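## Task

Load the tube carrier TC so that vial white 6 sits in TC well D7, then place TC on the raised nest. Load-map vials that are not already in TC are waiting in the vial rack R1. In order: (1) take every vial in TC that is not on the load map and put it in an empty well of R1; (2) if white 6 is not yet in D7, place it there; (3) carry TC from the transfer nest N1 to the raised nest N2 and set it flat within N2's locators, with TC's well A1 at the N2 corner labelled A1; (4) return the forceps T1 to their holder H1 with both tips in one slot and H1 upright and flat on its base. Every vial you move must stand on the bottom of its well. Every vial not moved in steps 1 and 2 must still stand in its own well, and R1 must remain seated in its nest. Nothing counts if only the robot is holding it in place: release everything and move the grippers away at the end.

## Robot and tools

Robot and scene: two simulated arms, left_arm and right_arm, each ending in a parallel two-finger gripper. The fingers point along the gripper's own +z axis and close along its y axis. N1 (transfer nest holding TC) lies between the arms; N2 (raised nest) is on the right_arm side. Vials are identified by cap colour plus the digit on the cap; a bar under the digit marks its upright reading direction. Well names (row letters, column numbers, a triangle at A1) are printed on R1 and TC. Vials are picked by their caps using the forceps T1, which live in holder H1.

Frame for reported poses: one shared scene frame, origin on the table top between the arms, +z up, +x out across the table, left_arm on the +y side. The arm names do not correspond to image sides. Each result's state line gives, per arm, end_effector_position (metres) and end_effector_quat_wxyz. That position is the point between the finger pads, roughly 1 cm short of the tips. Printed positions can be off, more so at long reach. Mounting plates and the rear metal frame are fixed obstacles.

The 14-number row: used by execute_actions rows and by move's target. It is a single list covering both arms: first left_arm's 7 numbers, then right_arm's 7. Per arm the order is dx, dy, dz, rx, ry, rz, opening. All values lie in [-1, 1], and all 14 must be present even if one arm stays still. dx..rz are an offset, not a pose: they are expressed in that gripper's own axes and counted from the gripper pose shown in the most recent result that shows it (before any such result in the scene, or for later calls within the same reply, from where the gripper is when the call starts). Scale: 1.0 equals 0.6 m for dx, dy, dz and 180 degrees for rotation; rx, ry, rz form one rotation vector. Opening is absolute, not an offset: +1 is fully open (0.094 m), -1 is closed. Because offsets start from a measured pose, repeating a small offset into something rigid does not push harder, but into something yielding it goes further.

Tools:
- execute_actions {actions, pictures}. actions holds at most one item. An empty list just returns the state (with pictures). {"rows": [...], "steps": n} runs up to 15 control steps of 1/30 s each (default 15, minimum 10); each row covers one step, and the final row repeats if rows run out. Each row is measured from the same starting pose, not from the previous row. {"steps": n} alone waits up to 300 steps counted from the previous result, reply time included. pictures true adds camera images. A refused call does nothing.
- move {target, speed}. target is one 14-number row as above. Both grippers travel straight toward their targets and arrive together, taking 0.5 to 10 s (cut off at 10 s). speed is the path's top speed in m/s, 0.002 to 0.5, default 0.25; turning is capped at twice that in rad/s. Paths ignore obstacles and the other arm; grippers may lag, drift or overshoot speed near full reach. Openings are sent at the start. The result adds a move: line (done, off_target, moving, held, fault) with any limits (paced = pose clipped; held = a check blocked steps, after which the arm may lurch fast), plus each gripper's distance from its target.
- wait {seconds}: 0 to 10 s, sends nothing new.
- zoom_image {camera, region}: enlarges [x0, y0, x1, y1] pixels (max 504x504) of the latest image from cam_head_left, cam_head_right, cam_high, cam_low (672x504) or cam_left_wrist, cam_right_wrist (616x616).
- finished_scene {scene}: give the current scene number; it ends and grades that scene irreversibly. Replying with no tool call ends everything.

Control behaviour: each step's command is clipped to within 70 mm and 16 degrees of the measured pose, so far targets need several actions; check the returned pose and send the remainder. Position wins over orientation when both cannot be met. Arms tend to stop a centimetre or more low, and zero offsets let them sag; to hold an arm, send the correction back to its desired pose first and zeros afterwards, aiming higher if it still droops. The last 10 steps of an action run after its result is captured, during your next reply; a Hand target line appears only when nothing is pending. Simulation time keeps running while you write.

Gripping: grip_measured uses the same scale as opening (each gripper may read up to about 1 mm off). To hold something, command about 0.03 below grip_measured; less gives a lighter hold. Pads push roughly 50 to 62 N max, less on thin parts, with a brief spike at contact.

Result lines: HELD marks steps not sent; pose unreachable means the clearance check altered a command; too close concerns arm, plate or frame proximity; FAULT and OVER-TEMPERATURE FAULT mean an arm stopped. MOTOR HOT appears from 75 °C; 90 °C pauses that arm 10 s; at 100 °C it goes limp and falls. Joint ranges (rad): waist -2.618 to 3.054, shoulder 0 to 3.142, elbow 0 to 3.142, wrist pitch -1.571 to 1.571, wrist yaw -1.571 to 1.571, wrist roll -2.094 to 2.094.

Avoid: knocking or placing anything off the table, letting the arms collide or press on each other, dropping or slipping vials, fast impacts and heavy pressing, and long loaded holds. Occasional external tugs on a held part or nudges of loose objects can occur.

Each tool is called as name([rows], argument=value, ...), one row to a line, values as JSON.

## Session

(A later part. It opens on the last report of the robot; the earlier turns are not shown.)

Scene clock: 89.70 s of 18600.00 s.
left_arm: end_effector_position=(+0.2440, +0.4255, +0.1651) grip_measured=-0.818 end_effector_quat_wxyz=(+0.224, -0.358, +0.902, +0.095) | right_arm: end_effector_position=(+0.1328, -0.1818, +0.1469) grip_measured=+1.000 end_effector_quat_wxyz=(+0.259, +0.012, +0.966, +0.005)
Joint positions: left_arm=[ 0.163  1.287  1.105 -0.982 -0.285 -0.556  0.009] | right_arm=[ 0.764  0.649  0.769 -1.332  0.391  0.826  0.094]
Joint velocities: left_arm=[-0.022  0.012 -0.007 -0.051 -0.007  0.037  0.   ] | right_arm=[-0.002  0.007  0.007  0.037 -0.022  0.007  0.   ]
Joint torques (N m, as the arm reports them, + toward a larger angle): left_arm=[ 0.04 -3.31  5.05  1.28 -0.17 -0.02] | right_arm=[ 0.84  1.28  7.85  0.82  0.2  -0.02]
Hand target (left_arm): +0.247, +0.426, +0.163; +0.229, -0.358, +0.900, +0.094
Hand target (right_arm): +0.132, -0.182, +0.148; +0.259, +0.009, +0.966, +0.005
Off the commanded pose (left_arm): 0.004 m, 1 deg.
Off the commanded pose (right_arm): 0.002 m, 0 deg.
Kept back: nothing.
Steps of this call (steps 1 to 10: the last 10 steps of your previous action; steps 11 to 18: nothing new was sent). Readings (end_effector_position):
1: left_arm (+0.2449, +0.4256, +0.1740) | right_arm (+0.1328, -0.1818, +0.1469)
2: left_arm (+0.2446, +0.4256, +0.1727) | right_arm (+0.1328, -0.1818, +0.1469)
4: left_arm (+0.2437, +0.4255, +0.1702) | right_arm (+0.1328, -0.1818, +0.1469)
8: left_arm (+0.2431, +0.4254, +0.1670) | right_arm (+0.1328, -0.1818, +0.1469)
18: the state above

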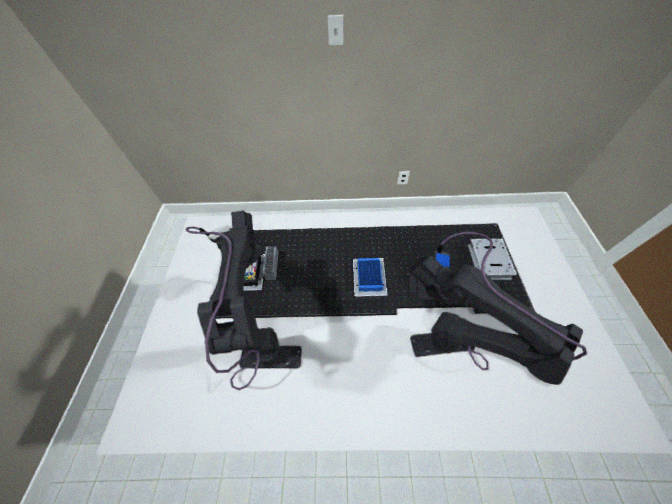

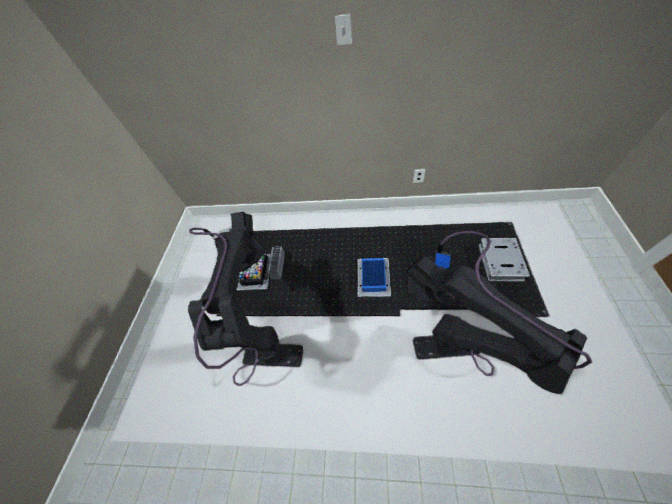

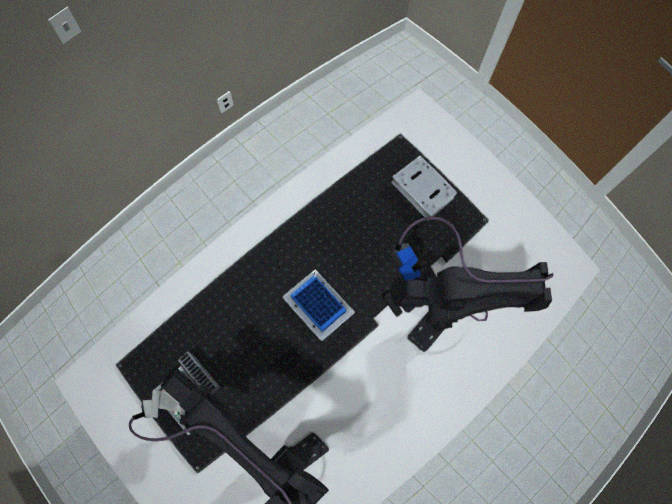

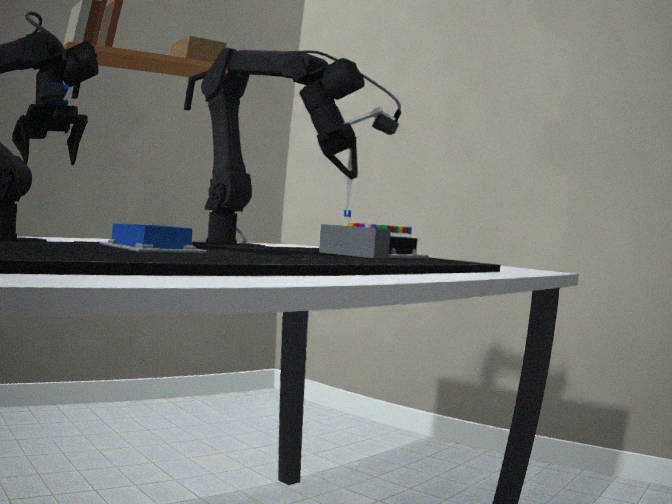

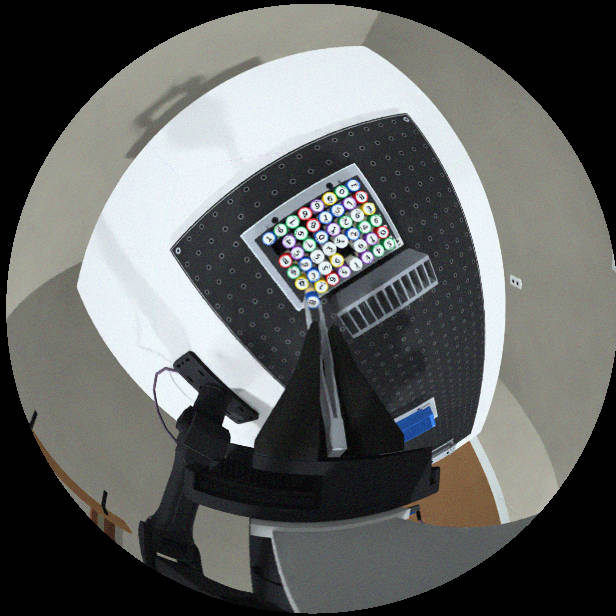

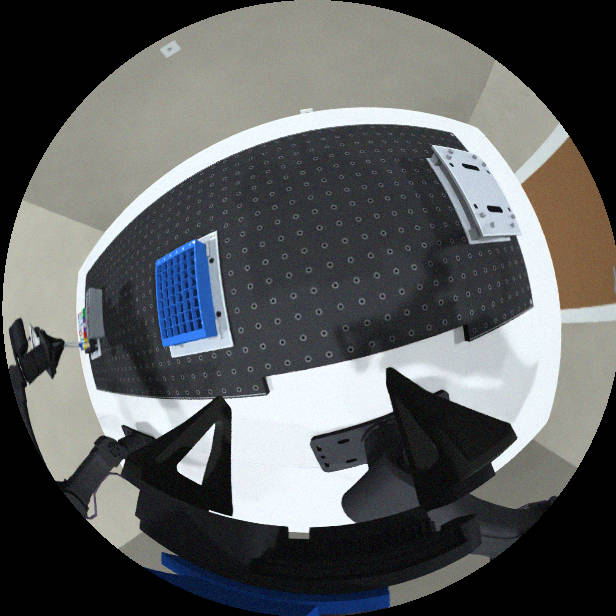

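execute_actions([
  {"rows": [[-0.0017,-0.0029,0.006,0.0016,-0.0028,-0.0009,-0.825,0,0,-0.003,0,0,-0.002,1],[-0.001,-0.0028,0.007,0.0015,-0.0026,-0.0008,-0.825,0,0,-0.003,0,0,-0.002,1],[-0.0004,-0.0027,0.008,0.0014,-0.0025,-0.0008,-0.825,0,0,-0.003,0,0,-0.002,1],[0.0003,-0.0027,0.009,0.0014,-0.0023,-0.0007,-0.825,0,0,-0.003,0,0,-0.002,1],[0.001,-0.0026,0.01,0.0013,-0.0022,-0.0007,-0.825,0,0,-0.003,0,0,-0.002,1],[0.0017,-0.0025,0.011,0.0012,-0.002,-0.0006,-0.825,0,0,-0.003,0,0,-0.002,1],[0.0024,-0.0024,0.012,0.0011,-0.0019,-0.0006,-0.825,0,0,-0.003,0,0,-0.002,1],[0.003,-0.0023,0.013,0.001,-0.0017,-0.0005,-0.825,0,0,-0.003,0,0,-0.002,1],[0.0037,-0.0022,0.014,0.0009,-0.0016,-0.0005,-0.825,0,0,-0.003,0,0,-0.002,1],[0.0044,-0.0021,0.015,0.0008,-0.0014,-0.0004,-0.825,0,0,-0.003,0,0,-0.002,1],[0.0051,-0.002,0.016,0.0007,-0.0013,-0.0004,-0.825,0,0,-0.003,0,0,-0.002,1],[0.0058,-0.002,0.017,0.0007,-0.0011,-0.0003,-0.825,0,0,-0.003,0,0,-0.002,1],[0.0064,-0.0019,0.018,0.0006,-0.001,-0.0003,-0.825,0,0,-0.003,0,0,-0.002,1],[0.0071,-0.0018,0.019,0.0005,-0.0008,-0.0002,-0.825,0,0,-0.003,0,0,-0.002,1],[0.0078,-0.0017,0.02,0.0004,-0.0007,-0.0002,-0.825,0,0,-0.003,0,0,-0.002,1]], "steps": 15},
])

execute_actions([
  {"steps": 18},
], pictures=true)

zoom_image(camera="cam_left_wrist", region=[250, 210, 370, 330])

zoom_image(camera="cam_low", region=[320, 170, 400, 250])

Scene clock: 91.73 s of 18600.00 s.
left_arm: end_effector_position=(+0.2448, +0.4256, +0.1650) grip_measured=-0.818 end_effector_quat_wxyz=(+0.226, -0.358, +0.901, +0.095) | right_arm: end_effector_position=(+0.1328, -0.1818, +0.1469) grip_measured=+1.000 end_effector_quat_wxyz=(+0.259, +0.012, +0.966, +0.005)
Joint positions: left_arm=[ 0.163  1.287  1.104 -0.977 -0.285 -0.556  0.009] | right_arm=[ 0.764  0.649  0.769 -1.332  0.391  0.826  0.094]
Joint velocities: left_arm=[ 0.022  0.007 -0.09   0.081  0.022 -0.007 -0.   ] | right_arm=[-0.012 -0.012  0.002  0.007 -0.007 -0.051  0.   ]
Joint torques (N m, as the arm reports them, + toward a larger angle): left_arm=[ 0.02 -3.27  4.54  1.21 -0.16 -0.02] | right_arm=[0.81 1.21 7.84 0.82 0.21 0.  ]
Steps of this call (steps 1 to 56: nothing new was sent; steps 57 to 61: the first 5 steps of this action). Readings (end_effector_position):
57: left_arm (+0.2443, +0.4256, +0.1653) | right_arm (+0.1328, -0.1818, +0.1469)
58: left_arm (+0.2444, +0.4256, +0.1653) | right_arm (+0.1328, -0.1818, +0.1469)
60: left_arm (+0.2447, +0.4256, +0.1654) | right_arm (+0.1328, -0.1818, +0.1469)
61: the state above

Scene clock: 92.33 s of 18600.00 s.
left_arm: end_effector_position=(+0.2434, +0.4254, +0.1551) grip_measured=-0.818 end_effector_quat_wxyz=(+0.222, -0.358, +0.902, +0.095) | right_arm: end_effector_position=(+0.1328, -0.1818, +0.1469) grip_measured=+1.000 end_effector_quat_wxyz=(+0.259, +0.012, +0.966, +0.005)
Joint positions: left_arm=[ 0.163  1.287  1.067 -0.949 -0.285 -0.556  0.009] | right_arm=[ 0.764  0.649  0.769 -1.332  0.391  0.826  0.094]
Joint velocities: left_arm=[-0.022  0.022  0.022  0.007  0.022 -0.066 -0.   ] | right_arm=[-0.002  0.007 -0.007 -0.007 -0.007  0.051  0.   ]
Joint torques (N m, as the arm reports them, + toward a larger angle): left_arm=[ 0.05 -3.31  5.02  1.27 -0.15 -0.01] | right_arm=[ 0.81  1.27  7.86  0.83  0.2  -0.01]
Hand target (left_arm): +0.246, +0.426, +0.152; +0.225, -0.358, +0.901, +0.095
Hand target (right_arm): +0.132, -0.182, +0.148; +0.259, +0.009, +0.966, +0.005
Off the commanded pose (left_arm): 0.004 m, 0 deg.
Off the commanded pose (right_arm): 0.002 m, 0 deg.
Kept back: nothing.
Steps of this call (steps 1 to 10: the last 10 steps of your previous action; steps 11 to 18: nothing new was sent). Readings (end_effector_position):
1: left_arm (+0.2447, +0.4256, +0.1641) | right_arm (+0.1328, -0.1818, +0.1469)
2: left_arm (+0.2443, +0.4256, +0.1629) | right_arm (+0.1328, -0.1818, +0.1469)
4: left_arm (+0.2432, +0.4254, +0.1603) | right_arm (+0.1328, -0.1818, +0.1469)
8: left_arm (+0.2429, +0.4254, +0.1573) | right_arm (+0.1328, -0.1818, +0.1469)
18: the state above

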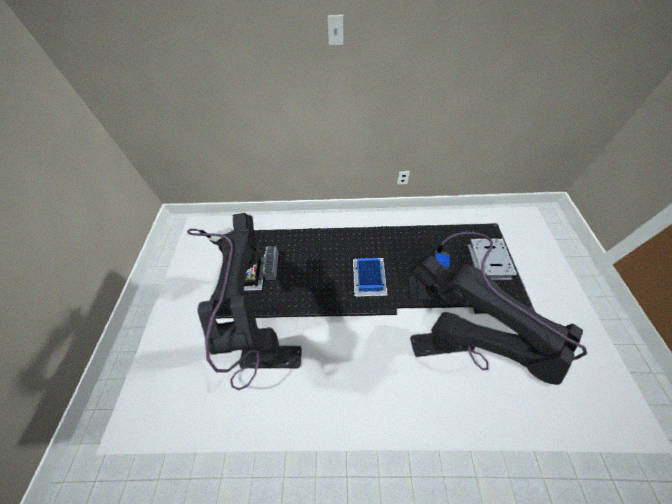

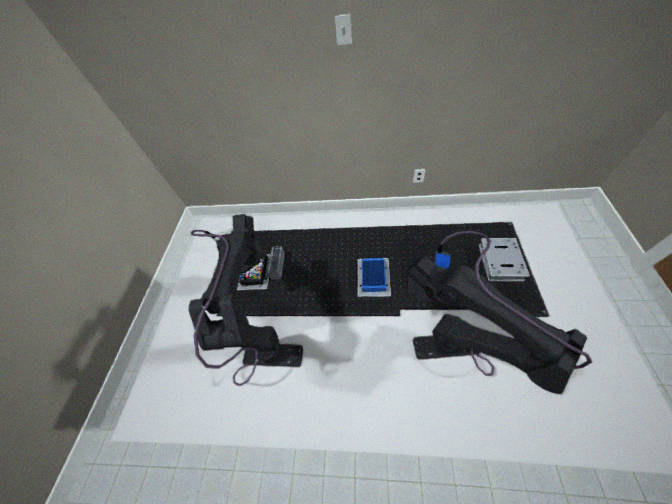

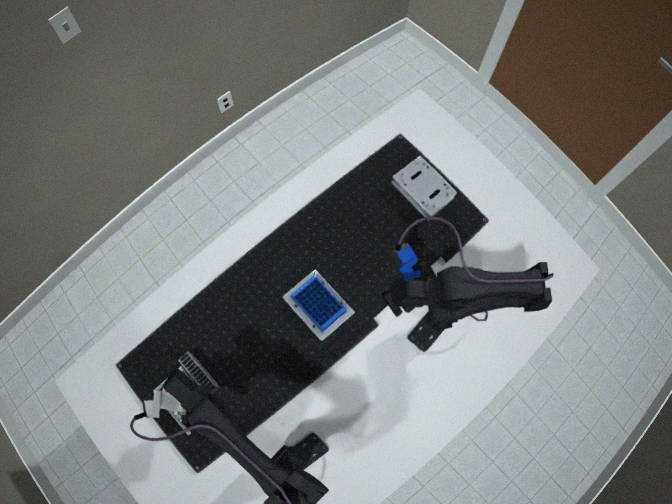

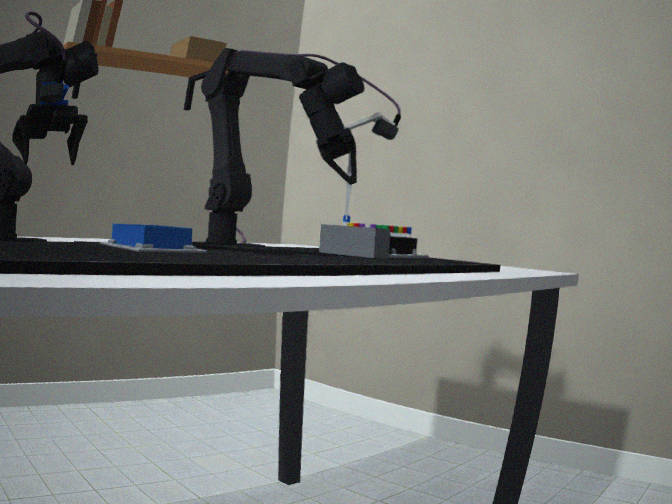

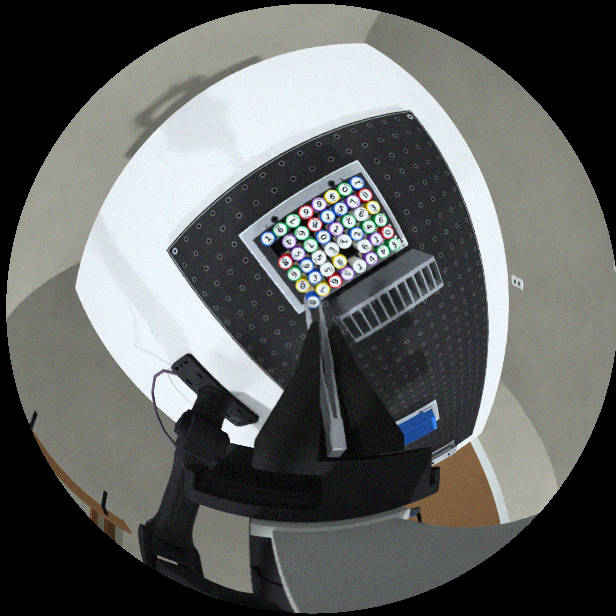

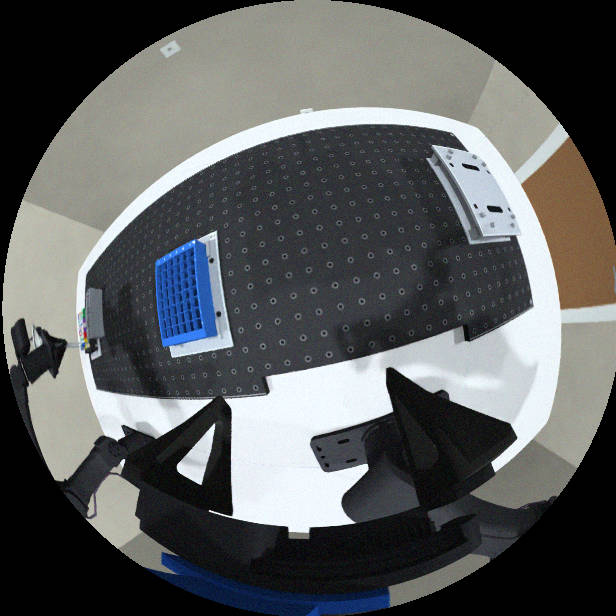

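Region (250, 210, 370, 330) of cam_left_wrist's 616x616 image, scaled by 4.200, with more detail than that image has.

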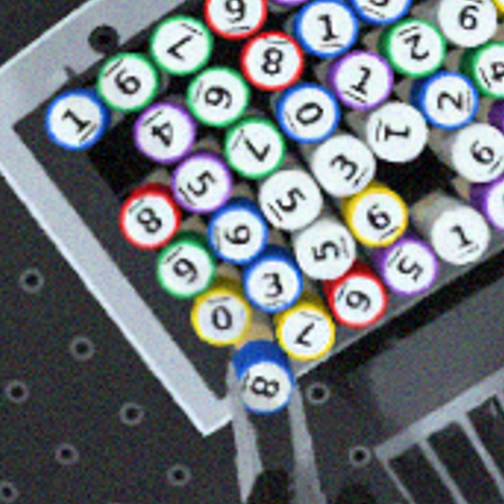

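Region (320, 170, 400, 250) of cam_low's 672x504 image, scaled by 6.300, with more detail than that image has.

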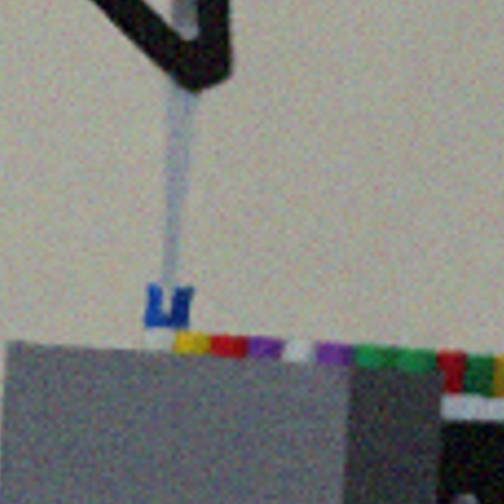

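execute_actions([
  {"rows": [[0.002,0.001,0,-0.0008,0.0013,0.0004,-0.825,0,0,-0.003,0,0,-0.002,1],[0.0035,0.002,0,-0.0015,0.0027,0.0009,-0.825,0,0,-0.003,0,0,-0.002,1],[0.0052,0.0031,0,-0.0023,0.004,0.0013,-0.825,0,0,-0.003,0,0,-0.002,1]], "steps": 10},
])

execute_actions([
  {"steps": 14},
])

Scene clock: 93.27 s of 18600.00 s.
left_arm: end_effector_position=(+0.2434, +0.4254, +0.1551) grip_measured=-0.818 end_effector_quat_wxyz=(+0.222, -0.358, +0.902, +0.095) | right_arm: end_effector_position=(+0.1328, -0.1818, +0.1469) grip_measured=+1.000 end_effector_quat_wxyz=(+0.259, +0.012, +0.966, +0.005)
Joint positions: left_arm=[ 0.163  1.287  1.067 -0.949 -0.285 -0.556  0.009] | right_arm=[ 0.764  0.649  0.769 -1.332  0.391  0.826  0.094]
Joint velocities: left_arm=[-0.007 -0.007 -0.012 -0.007 -0.037  0.022  0.   ] | right_arm=[ 0.007  0.002  0.027 -0.007  0.066  0.066  0.   ]
Joint torques (N m, as the arm reports them, + toward a larger angle): left_arm=[ 0.04 -3.25  5.01  1.25 -0.16 -0.02] | right_arm=[ 0.83  1.28  7.84  0.84  0.21 -0.01]
Kept back: the last 10 steps of this action.
Steps of this call (steps 1 to 28: nothing new was sent). Readings (end_effector_position):
1: left_arm (+0.2434, +0.4254, +0.1551) | right_arm (+0.1328, -0.1818, +0.1469)
2: left_arm (+0.2434, +0.4254, +0.1551) | right_arm (+0.1328, -0.1818, +0.1469)
4: left_arm (+0.2434, +0.4254, +0.1551) | right_arm (+0.1328, -0.1818, +0.1469)
8: left_arm (+0.2434, +0.4254, +0.1551) | right_arm (+0.1328, -0.1818, +0.1469)
28: the state above

Scene clock: 93.73 s of 18600.00 s.
left_arm: end_effector_position=(+0.2434, +0.4254, +0.1551) grip_measured=-0.818 end_effector_quat_wxyz=(+0.222, -0.358, +0.902, +0.095) | right_arm: end_effector_position=(+0.1328, -0.1818, +0.1469) grip_measured=+1.000 end_effector_quat_wxyz=(+0.259, +0.012, +0.966, +0.005)
Joint positions: left_arm=[ 0.163  1.287  1.067 -0.949 -0.285 -0.556  0.009] | right_arm=[ 0.764  0.649  0.769 -1.332  0.391  0.826  0.094]
Joint velocities: left_arm=[ 0.007 -0.007  0.012 -0.051 -0.007  0.007 -0.   ] | right_arm=[ 0.002 -0.002  0.002 -0.037 -0.037  0.066  0.   ]
Joint torques (N m, as the arm reports them, + toward a larger angle): left_arm=[ 0.04 -3.49  5.9   0.92 -0.14 -0.01] | right_arm=[ 0.85  1.27  7.88  0.83  0.22 -0.02]
Hand target (left_arm): +0.240, +0.425, +0.154; +0.215, -0.357, +0.904, +0.097
Hand target (right_arm): +0.132, -0.182, +0.148; +0.259, +0.009, +0.966, +0.005
Off the commanded pose (left_arm): 0.004 m, 1 deg.
Off the commanded pose (right_arm): 0.002 m, 0 deg.
Kept back: nothing.
Steps of this call (steps 1 to 10: the last 10 steps of your previous action; steps 11 to 14: nothing new was sent). Readings (end_effector_position):
1: left_arm (+0.2434, +0.4254, +0.1551) | right_arm (+0.1328, -0.1818, +0.1469)
2: left_arm (+0.2434, +0.4254, +0.1551) | right_arm (+0.1328, -0.1818, +0.1469)
4: left_arm (+0.2434, +0.4254, +0.1551) | right_arm (+0.1328, -0.1818, +0.1469)
8: left_arm (+0.2434, +0.4254, +0.1551) | right_arm (+0.1328, -0.1818, +0.1469)
14: the state above

execute_actions([
  {"rows": [[0.0062,0.0037,0,-0.0028,0.0048,0.0016,-0.825,0,0,-0.003,0,0,-0.002,1],[0.0076,0.0045,0,-0.0034,0.0058,0.0019,-0.825,0,0,-0.003,0,0,-0.002,1]], "steps": 10},
])

execute_actions([
  {"steps": 14},
])

Scene clock: 94.40 s of 18600.00 s.
left_arm: end_effector_position=(+0.2434, +0.4254, +0.1551) grip_measured=-0.818 end_effector_quat_wxyz=(+0.222, -0.358, +0.902, +0.095) | right_arm: end_effector_position=(+0.1328, -0.1818, +0.1469) grip_measured=+1.000 end_effector_quat_wxyz=(+0.259, +0.012, +0.966, +0.005)
Joint positions: left_arm=[ 0.163  1.287  1.067 -0.949 -0.285 -0.556  0.009] | right_arm=[ 0.764  0.649  0.769 -1.332  0.391  0.826  0.094]
Joint velocities: left_arm=[-0.002 -0.012  0.012  0.037  0.022  0.007 -0.   ] | right_arm=[ 0.002 -0.007 -0.002  0.007 -0.037  0.022  0.   ]
Joint torques (N m, as the arm reports them, + toward a larger angle): left_arm=[ 0.05 -3.46  5.91  0.94 -0.16 -0.01] | right_arm=[ 0.86  1.2   7.88  0.83  0.21 -0.02]
Kept back: the last 10 steps of this action.
Steps of this call (steps 1 to 20: nothing new was sent). Readings (end_effector_position):
1: left_arm (+0.2434, +0.4254, +0.1551) | right_arm (+0.1328, -0.1818, +0.1469)
2: left_arm (+0.2434, +0.4254, +0.1551) | right_arm (+0.1328, -0.1818, +0.1469)
4: left_arm (+0.2434, +0.4254, +0.1551) | right_arm (+0.1328, -0.1818, +0.1469)
8: left_arm (+0.2434, +0.4254, +0.1551) | right_arm (+0.1328, -0.1818, +0.1469)
20: the state above

Scene clock: 94.87 s of 18600.00 s.
left_arm: end_effector_position=(+0.2431, +0.4253, +0.1549) grip_measured=-0.818 end_effector_quat_wxyz=(+0.221, -0.357, +0.902, +0.095) | right_arm: end_effector_position=(+0.1328, -0.1818, +0.1469) grip_measured=+1.000 end_effector_quat_wxyz=(+0.259, +0.012, +0.966, +0.005)
Joint positions: left_arm=[ 0.163  1.287  1.067 -0.95  -0.284 -0.556  0.009] | right_arm=[ 0.764  0.649  0.769 -1.332  0.391  0.826  0.094]
Joint velocities: left_arm=[-0.022 -0.032  0.007  0.007 -0.022  0.066 -0.001] | right_arm=[-0.007  0.007 -0.012 -0.095 -0.051  0.007  0.   ]
Joint torques (N m, as the arm reports them, + toward a larger angle): left_arm=[ 0.   -3.42  5.88  0.88 -0.17 -0.02] | right_arm=[ 0.82  1.27  7.88  0.82  0.23 -0.01]
Hand target (left_arm): +0.239, +0.425, +0.153; +0.212, -0.357, +0.905, +0.097
Hand target (right_arm): +0.132, -0.182, +0.148; +0.259, +0.009, +0.966, +0.005
Off the commanded pose (left_arm): 0.005 m, 1 deg.
Off the commanded pose (right_arm): 0.002 m, 0 deg.
Kept back: nothing.
Steps of this call (steps 1 to 10: the last 10 steps of your previous action; steps 11 to 14: nothing new was sent). Readings (end_effector_position):
1: left_arm (+0.2434, +0.4254, +0.1551) | right_arm (+0.1328, -0.1818, +0.1469)
2: left_arm (+0.2433, +0.4254, +0.1550) | right_arm (+0.1328, -0.1818, +0.1469)
4: left_arm (+0.2432, +0.4253, +0.1550) | right_arm (+0.1328, -0.1818, +0.1469)
8: left_arm (+0.2431, +0.4253, +0.1549) | right_arm (+0.1328, -0.1818, +0.1469)
14: the state above

execute_actions([
  {"rows": [[0.003,0,0.0044,0,0,0,-0.825,0,0,-0.003,0,0,-0.002,1],[0.0034,0,0.0056,0,0,0,-0.825,0,0,-0.003,0,0,-0.002,1],[0.0038,0,0.0068,0,0,0,-0.825,0,0,-0.003,0,0,-0.002,1],[0.0043,0,0.008,0,0,0,-0.825,0,0,-0.003,0,0,-0.002,1],[0.0049,0,0.0092,0,0,0,-0.825,0,0,-0.003,0,0,-0.002,1],[0.0055,0,0.0104,0,0,0,-0.825,0,0,-0.003,0,0,-0.002,1],[0.0062,0,0.0116,0,0,0,-0.825,0,0,-0.003,0,0,-0.002,1],[0.0068,0,0.0128,0,0,0,-0.825,0,0,-0.003,0,0,-0.002,1],[0.0075,0,0.014,0,0,0,-0.825,0,0,-0.003,0,0,-0.002,1],[0.0081,0,0.0152,0,0,0,-0.825,0,0,-0.003,0,0,-0.002,1],[0.0087,0,0.0164,0,0,0,-0.825,0,0,-0.003,0,0,-0.002,1],[0.0094,0,0.0176,0,0,0,-0.825,0,0,-0.003,0,0,-0.002,1],[0.01,0,0.0188,0,0,0,-0.825,0,0,-0.003,0,0,-0.002,1],[0.0107,0,0.02,0,0,0,-0.825,0,0,-0.003,0,0,-0.002,1],[0.0113,0,0.0212,0,0,0,-0.825,0,0,-0.003,0,0,-0.002,1]], "steps": 15},
])

execute_actions([
  {"steps": 18},
], pictures=true)

zoom_image(camera="cam_left_wrist", region=[250, 210, 370, 330])

zoom_image(camera="cam_low", region=[320, 170, 400, 250])

Scene clock: 96.57 s of 18600.00 s.
left_arm: end_effector_position=(+0.2430, +0.4252, +0.1540) grip_measured=-0.818 end_effector_quat_wxyz=(+0.221, -0.357, +0.902, +0.095) | right_arm: end_effector_position=(+0.1328, -0.1818, +0.1469) grip_measured=+1.000 end_effector_quat_wxyz=(+0.259, +0.012, +0.966, +0.005)
Joint positions: left_arm=[ 0.163  1.287  1.064 -0.947 -0.284 -0.556  0.009] | right_arm=[ 0.764  0.649  0.769 -1.332  0.391  0.826  0.094]
Joint velocities: left_arm=[ 0.002  0.007 -0.1    0.081 -0.022 -0.066  0.001] | right_arm=[ 0.002  0.002  0.002 -0.066  0.037 -0.022  0.   ]
Joint torques (N m, as the arm reports them, + toward a larger angle): left_arm=[ 0.05 -3.43  4.7   1.16 -0.14 -0.01] | right_arm=[ 0.8   1.22  7.81  0.82  0.2  -0.01]
Steps of this call (steps 1 to 46: nothing new was sent; steps 47 to 51: the first 5 steps of this action). Readings (end_effector_position):
47: left_arm (+0.2431, +0.4253, +0.1549) | right_arm (+0.1328, -0.1818, +0.1469)
48: left_arm (+0.2431, +0.4253, +0.1549) | right_arm (+0.1328, -0.1818, +0.1469)
50: left_arm (+0.2431, +0.4253, +0.1547) | right_arm (+0.1328, -0.1818, +0.1469)
51: the state above

Scene clock: 97.17 s of 18600.00 s.
left_arm: end_effector_position=(+0.2423, +0.4250, +0.1433) grip_measured=-0.818 end_effector_quat_wxyz=(+0.219, -0.357, +0.903, +0.095) | right_arm: end_effector_position=(+0.1328, -0.1818, +0.1469) grip_measured=+1.000 end_effector_quat_wxyz=(+0.259, +0.012, +0.966, +0.005)
Joint positions: left_arm=[ 0.163  1.287  1.023 -0.909 -0.284 -0.556  0.009] | right_arm=[ 0.764  0.649  0.769 -1.332  0.391  0.826  0.094]
Joint velocities: left_arm=[ 0.002 -0.027 -0.007  0.007 -0.037  0.037  0.   ] | right_arm=[-0.007  0.007  0.002 -0.051  0.022 -0.022  0.   ]
Joint torques (N m, as the arm reports them, + toward a larger angle): left_arm=[-0.03 -3.51  4.99  1.19 -0.17 -0.02] | right_arm=[0.83 1.26 7.89 0.82 0.2  0.  ]
Hand target (left_arm): +0.243, +0.425, +0.141; +0.221, -0.357, +0.902, +0.095
Hand target (right_arm): +0.132, -0.182, +0.148; +0.259, +0.009, +0.966, +0.005
Off the commanded pose (left_arm): 0.003 m, 0 deg.
Off the commanded pose (right_arm): 0.002 m, 0 deg.
Kept back: nothing.
Steps of this call (steps 1 to 10: the last 10 steps of your previous action; steps 11 to 18: nothing new was sent). Readings (end_effector_position):
1: left_arm (+0.2428, +0.4252, +0.1529) | right_arm (+0.1328, -0.1818, +0.1469)
2: left_arm (+0.2423, +0.4251, +0.1517) | right_arm (+0.1328, -0.1818, +0.1469)
4: left_arm (+0.2417, +0.4250, +0.1493) | right_arm (+0.1328, -0.1818, +0.1469)
8: left_arm (+0.2420, +0.4250, +0.1463) | right_arm (+0.1328, -0.1818, +0.1469)
18: the state above

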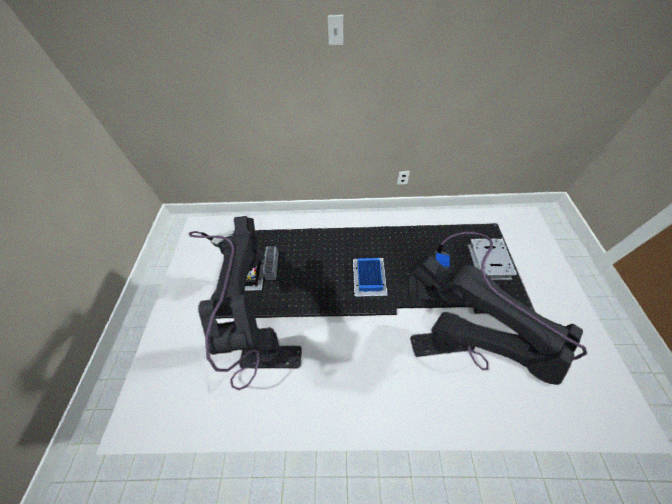

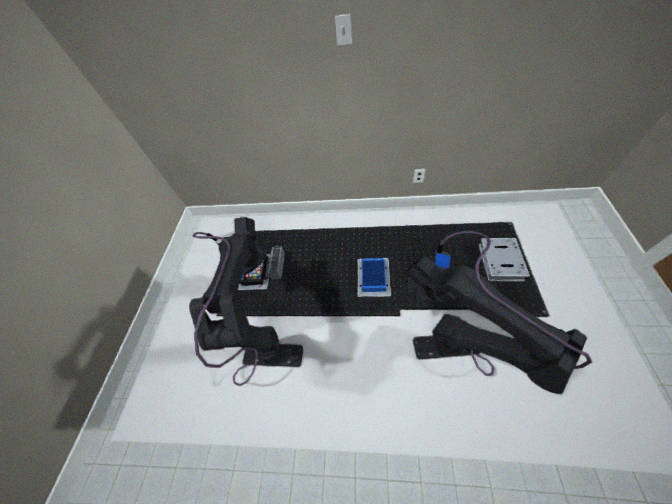

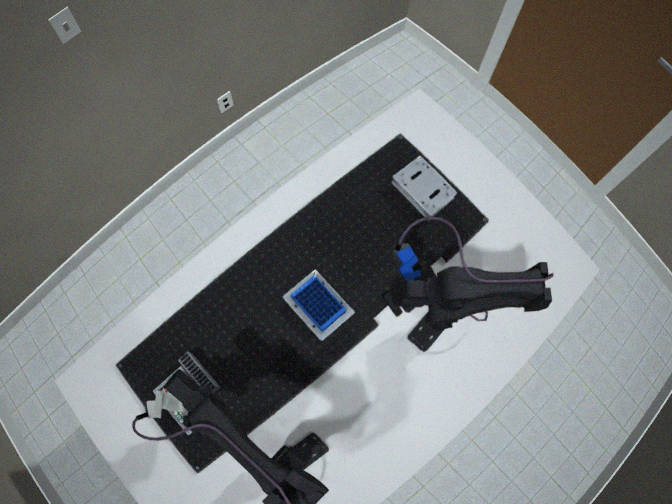

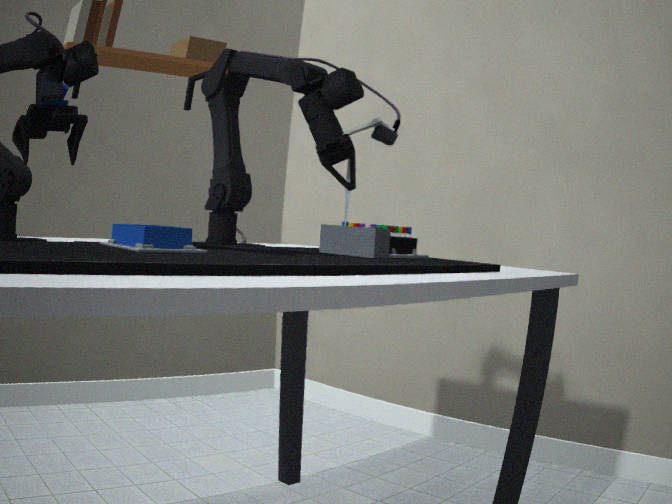

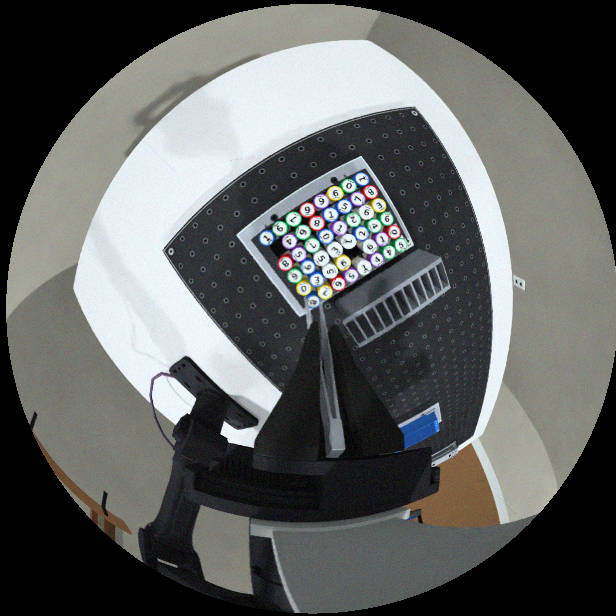

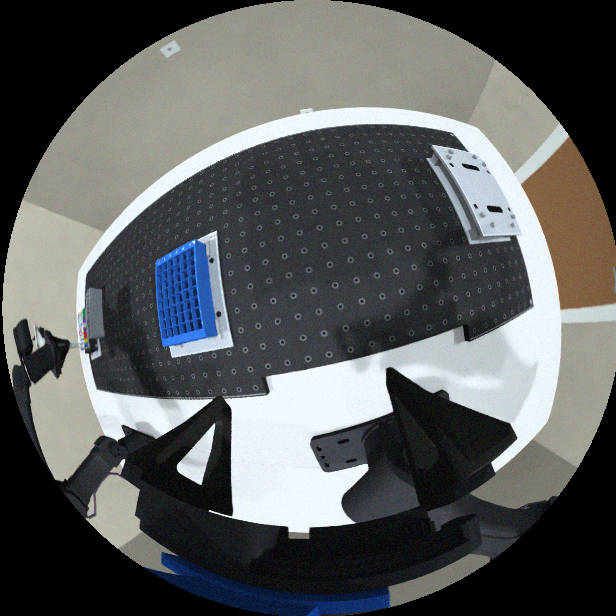

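Region (250, 210, 370, 330) of cam_left_wrist's 616x616 image, scaled by 4.200, with more detail than that image has.

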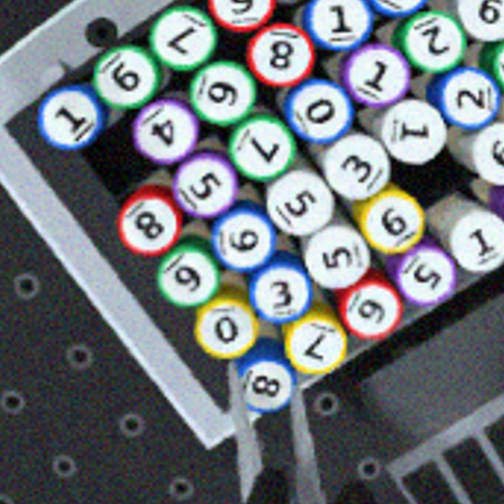

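Region (320, 170, 400, 250) of cam_low's 672x504 image, scaled by 6.300, with more detail than that image has.

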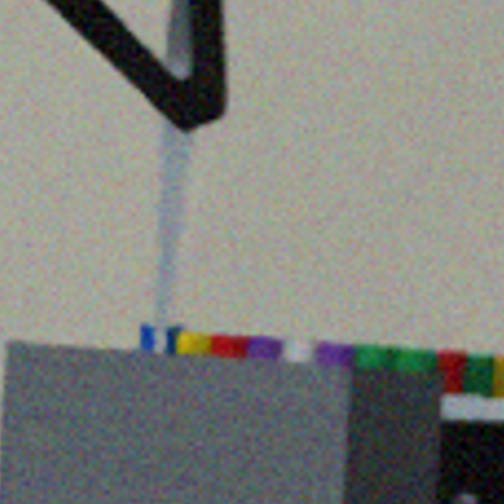

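execute_actions([
  {"rows": [[0,0,0,0,0,0,-0.8,0,0,-0.003,0,0,-0.002,1],[0,0,0,0,0,0,-0.78,0,0,-0.003,0,0,-0.002,1],[0,0,0,0,0,0,-0.76,0,0,-0.003,0,0,-0.002,1],[0,0,0,0,0,0,-0.75,0,0,-0.003,0,0,-0.002,1],[0,0,0,0,0,0,-0.75,0,0,-0.003,0,0,-0.002,1],[0,0,0,0,0,0,-0.75,0,0,-0.003,0,0,-0.002,1],[0,0,0,0,0,0,-0.75,0,0,-0.003,0,0,-0.002,1],[-0.003,-0.0008,-0.004,0.0007,-0.0011,-0.0004,-0.75,0,0,-0.003,0,0,-0.002,1],[-0.006,-0.0016,-0.007,0.0013,-0.0022,-0.0007,-0.75,0,0,-0.003,0,0,-0.002,1],[-0.008,-0.002,-0.009,0.0016,-0.0027,-0.0009,-0.75,0,0,-0.003,0,0,-0.002,1]], "steps": 10},
])

execute_actions([
  {"rows": [[-0.0103,-0.0025,-0.0117,0.002,-0.0034,-0.0011,-0.75,0,0,-0.003,0,0,-0.002,1],[-0.0113,-0.0025,-0.0137,0.002,-0.0034,-0.0011,-0.75,0,0,-0.003,0,0,-0.002,1],[-0.0124,-0.0025,-0.0157,0.002,-0.0034,-0.0011,-0.75,0,0,-0.003,0,0,-0.002,1],[-0.0134,-0.0025,-0.0177,0.002,-0.0034,-0.0011,-0.75,0,0,-0.003,0,0,-0.002,1],[-0.0145,-0.0025,-0.0197,0.002,-0.0034,-0.0011,-0.75,0,0,-0.003,0,0,-0.002,1],[-0.0155,-0.0025,-0.0217,0.002,-0.0034,-0.0011,-0.75,0,0,-0.003,0,0,-0.002,1],[-0.0166,-0.0025,-0.0237,0.002,-0.0034,-0.0011,-0.75,0,0,-0.003,0,0,-0.002,1],[-0.0176,-0.0025,-0.0257,0.002,-0.0034,-0.0011,-0.75,0,0,-0.003,0,0,-0.002,1],[-0.0187,-0.0025,-0.0277,0.002,-0.0034,-0.0011,-0.75,0,0,-0.003,0,0,-0.002,1],[-0.0197,-0.0025,-0.0297,0.002,-0.0034,-0.0011,-0.75,0,0,-0.003,0,0,-0.002,1],[-0.0208,-0.0025,-0.0317,0.002,-0.0034,-0.0011,-0.75,0,0,-0.003,0,0,-0.002,1],[-0.0218,-0.0025,-0.0337,0.002,-0.0034,-0.0011,-0.75,0,0,-0.003,0,0,-0.002,1],[-0.0229,-0.0025,-0.0357,0.002,-0.0034,-0.0011,-0.75,0,0,-0.003,0,0,-0.002,1],[-0.0239,-0.0025,-0.0377,0.002,-0.0034,-0.0011,-0.75,0,0,-0.003,0,0,-0.002,1],[-0.025,-0.0025,-0.0397,0.002,-0.0034,-0.0011,-0.75,0,0,-0.003,0,0,-0.002,1]], "steps": 15},
])

execute_actions([
  {"steps": 16},
], pictures=true)

zoom_image(camera="cam_left_wrist", region=[250, 170, 410, 330])

zoom_image(camera="cam_low", region=[320, 170, 400, 250])

Scene clock: 99.90 s of 18600.00 s.
left_arm: end_effector_position=(+0.2423, +0.4250, +0.1433) grip_measured=-0.818 end_effector_quat_wxyz=(+0.219, -0.357, +0.903, +0.095) | right_arm: end_effector_position=(+0.1328, -0.1818, +0.1469) grip_measured=+1.000 end_effector_quat_wxyz=(+0.259, +0.012, +0.966, +0.005)
Joint positions: left_arm=[ 0.163  1.287  1.023 -0.909 -0.284 -0.556  0.009] | right_arm=[ 0.764  0.649  0.769 -1.332  0.391  0.826  0.094]
Joint velocities: left_arm=[ 0.017  0.022 -0.012  0.022 -0.081 -0.007 -0.   ] | right_arm=[-0.002  0.002  0.007  0.037  0.066 -0.007  0.   ]
Joint torques (N m, as the arm reports them, + toward a larger angle): left_arm=[ 0.01 -3.48  4.95  1.2  -0.16 -0.02] | right_arm=[ 0.81  1.25  7.93  0.82  0.21 -0.01]
Kept back: the last 10 steps of this action.
Steps of this call (steps 1 to 82: nothing new was sent). Readings (end_effector_position):
1: left_arm (+0.2423, +0.4250, +0.1433) | right_arm (+0.1328, -0.1818, +0.1469)
2: left_arm (+0.2423, +0.4250, +0.1433) | right_arm (+0.1328, -0.1818, +0.1469)
4: left_arm (+0.2423, +0.4250, +0.1433) | right_arm (+0.1328, -0.1818, +0.1469)
8: left_arm (+0.2423, +0.4250, +0.1433) | right_arm (+0.1328, -0.1818, +0.1469)
82: the state above

Scene clock: 100.40 s of 18600.00 s.
left_arm: end_effector_position=(+0.2415, +0.4248, +0.1449) grip_measured=-0.752 end_effector_quat_wxyz=(+0.218, -0.357, +0.903, +0.096) | right_arm: end_effector_position=(+0.1328, -0.1818, +0.1469) grip_measured=+1.000 end_effector_quat_wxyz=(+0.259, +0.012, +0.966, +0.005)
Joint positions: left_arm=[ 0.163  1.287  1.031 -0.921 -0.283 -0.556  0.012] | right_arm=[ 0.764  0.649  0.769 -1.332  0.391  0.826  0.094]
Joint velocities: left_arm=[-0.022 -0.017  0.134 -0.125 -0.037 -0.007  0.001] | right_arm=[ 0.002 -0.012  0.002 -0.037 -0.007 -0.037  0.   ]
Joint torques (N m, as the arm reports them, + toward a larger angle): left_arm=[ 0.03 -3.63  8.54  1.01 -0.19  0.  ] | right_arm=[0.77 1.2  7.91 0.82 0.22 0.  ]
Off your previous action's commanded pose (left_arm): 0.007 m, 1 deg at its last step (step 10 of this call).
Off your previous action's commanded pose (right_arm): 0.002 m, 0 deg at its last step (step 10 of this call).
Steps of this call (steps 1 to 10: the last 10 steps of your previous action; steps 11 to 15: the first 5 steps of this action, its rows measured from where the robot was after step 10). Readings (end_effector_position):
10: left_arm (+0.2423, +0.4250, +0.1433) | right_arm (+0.1328, -0.1818, +0.1469)
11: left_arm (+0.2422, +0.4250, +0.1432) | right_arm (+0.1328, -0.1818, +0.1469)
12: left_arm (+0.2421, +0.4250, +0.1432) | right_arm (+0.1328, -0.1818, +0.1469)
14: left_arm (+0.2415, +0.4248, +0.1439) | right_arm (+0.1328, -0.1818, +0.1469)
15: the state above

Scene clock: 100.93 s of 18600.00 s.
left_arm: end_effector_position=(+0.2445, +0.4253, +0.1640) grip_measured=-0.752 end_effector_quat_wxyz=(+0.225, -0.358, +0.902, +0.094) | right_arm: end_effector_position=(+0.1328, -0.1818, +0.1469) grip_measured=+1.000 end_effector_quat_wxyz=(+0.259, +0.012, +0.966, +0.005)
Joint positions: left_arm=[ 0.163  1.287  1.1   -0.976 -0.283 -0.556  0.012] | right_arm=[ 0.764  0.649  0.769 -1.332  0.391  0.826  0.094]
Joint velocities: left_arm=[ 0.002  0.012 -0.012  0.022 -0.051 -0.037 -0.   ] | right_arm=[-0.012 -0.012 -0.007 -0.066  0.007 -0.037  0.   ]
Joint torques (N m, as the arm reports them, + toward a larger angle): left_arm=[ 0.03 -3.41  8.15  0.94 -0.16 -0.01] | right_arm=[ 0.82  1.26  7.87  0.83  0.2  -0.02]
Hand target (left_arm): +0.245, +0.425, +0.171; +0.226, -0.358, +0.901, +0.094
Hand target (right_arm): +0.132, -0.182, +0.148; +0.259, +0.009, +0.966, +0.005
Off the commanded pose (left_arm): 0.007 m, 0 deg.
Off the commanded pose (right_arm): 0.002 m, 0 deg.
Kept back: nothing.
Steps of this call (steps 1 to 10: the last 10 steps of your previous action; steps 11 to 16: nothing new was sent). Readings (end_effector_position):
1: left_arm (+0.2418, +0.4249, +0.1465) | right_arm (+0.1328, -0.1818, +0.1469)
2: left_arm (+0.2424, +0.4250, +0.1483) | right_arm (+0.1328, -0.1818, +0.1469)
4: left_arm (+0.2436, +0.4251, +0.1520) | right_arm (+0.1328, -0.1818, +0.1469)
8: left_arm (+0.2452, +0.4253, +0.1588) | right_arm (+0.1328, -0.1818, +0.1469)
16: the state above

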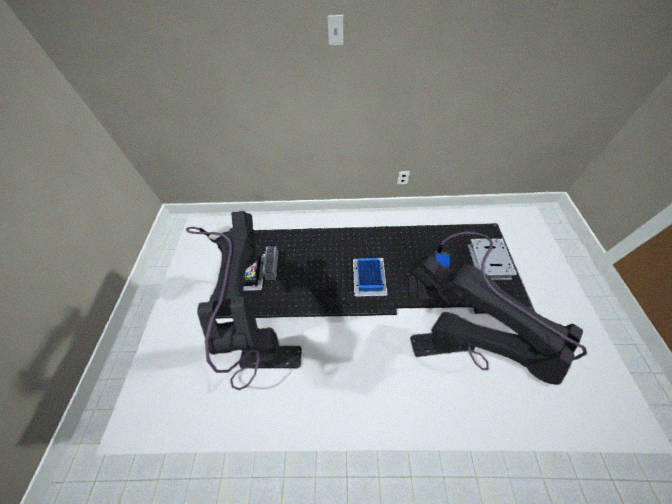

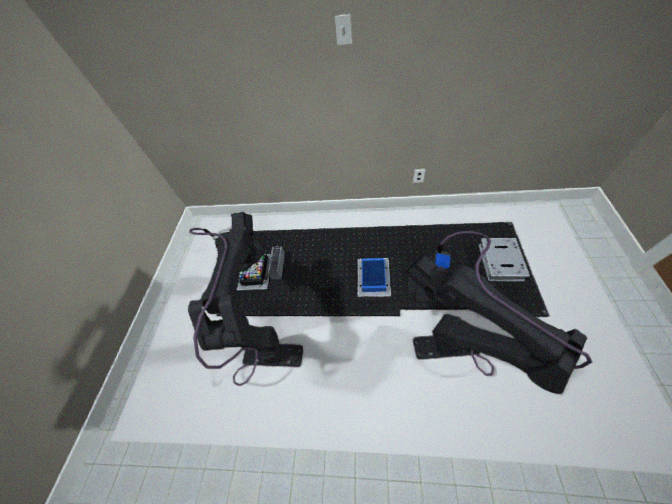

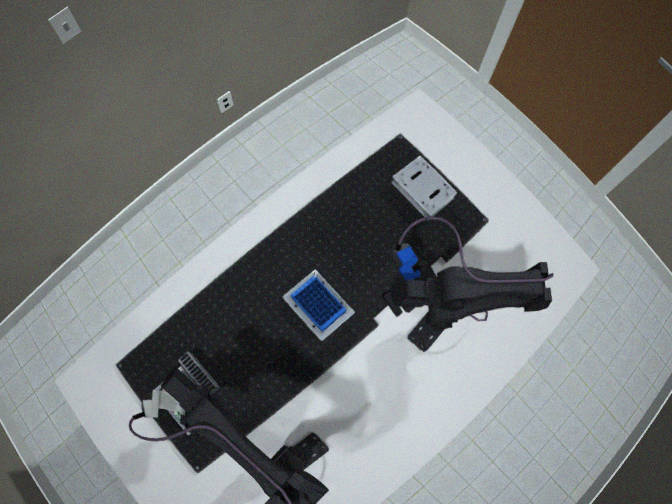

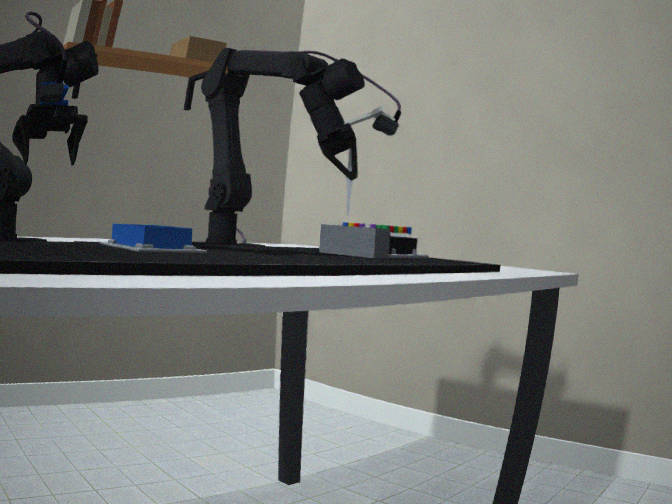

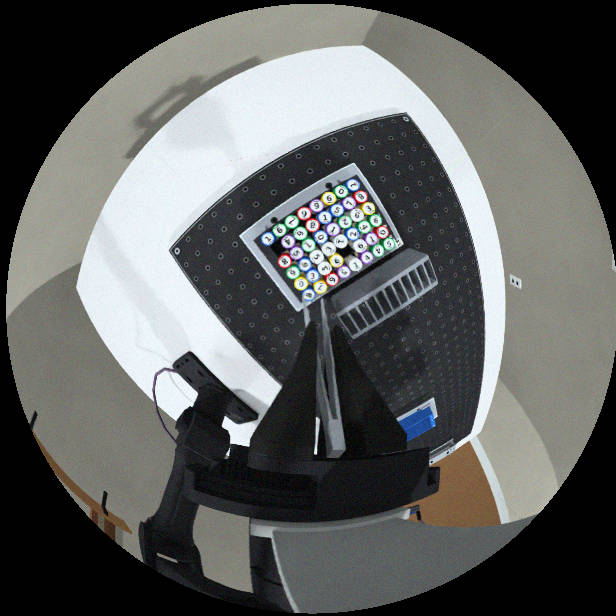

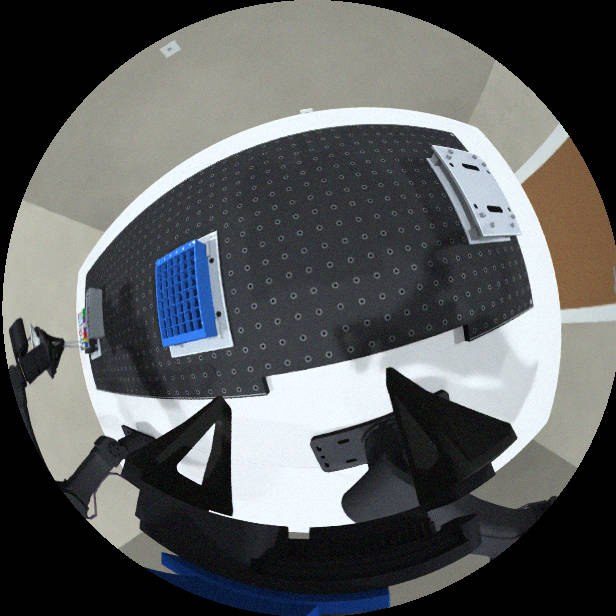

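Region (250, 170, 410, 330) of cam_left_wrist's 616x616 image, scaled by 3.150, with more detail than that image has.

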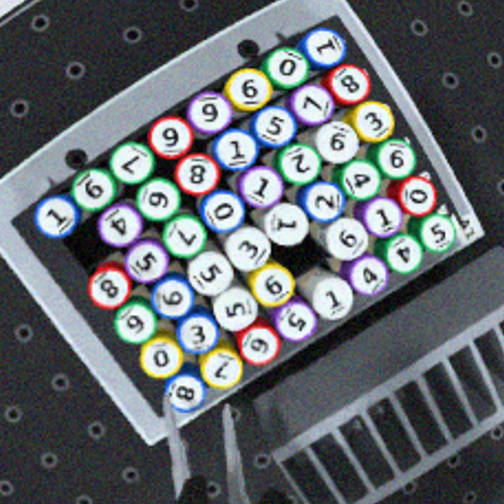

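Region (320, 170, 400, 250) of cam_low's 672x504 image, scaled by 6.300, with more detail than that image has.

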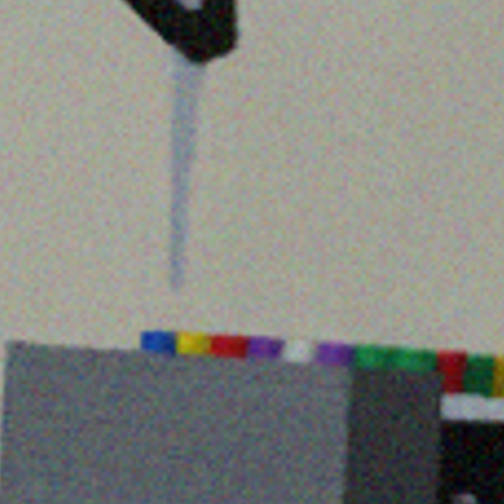

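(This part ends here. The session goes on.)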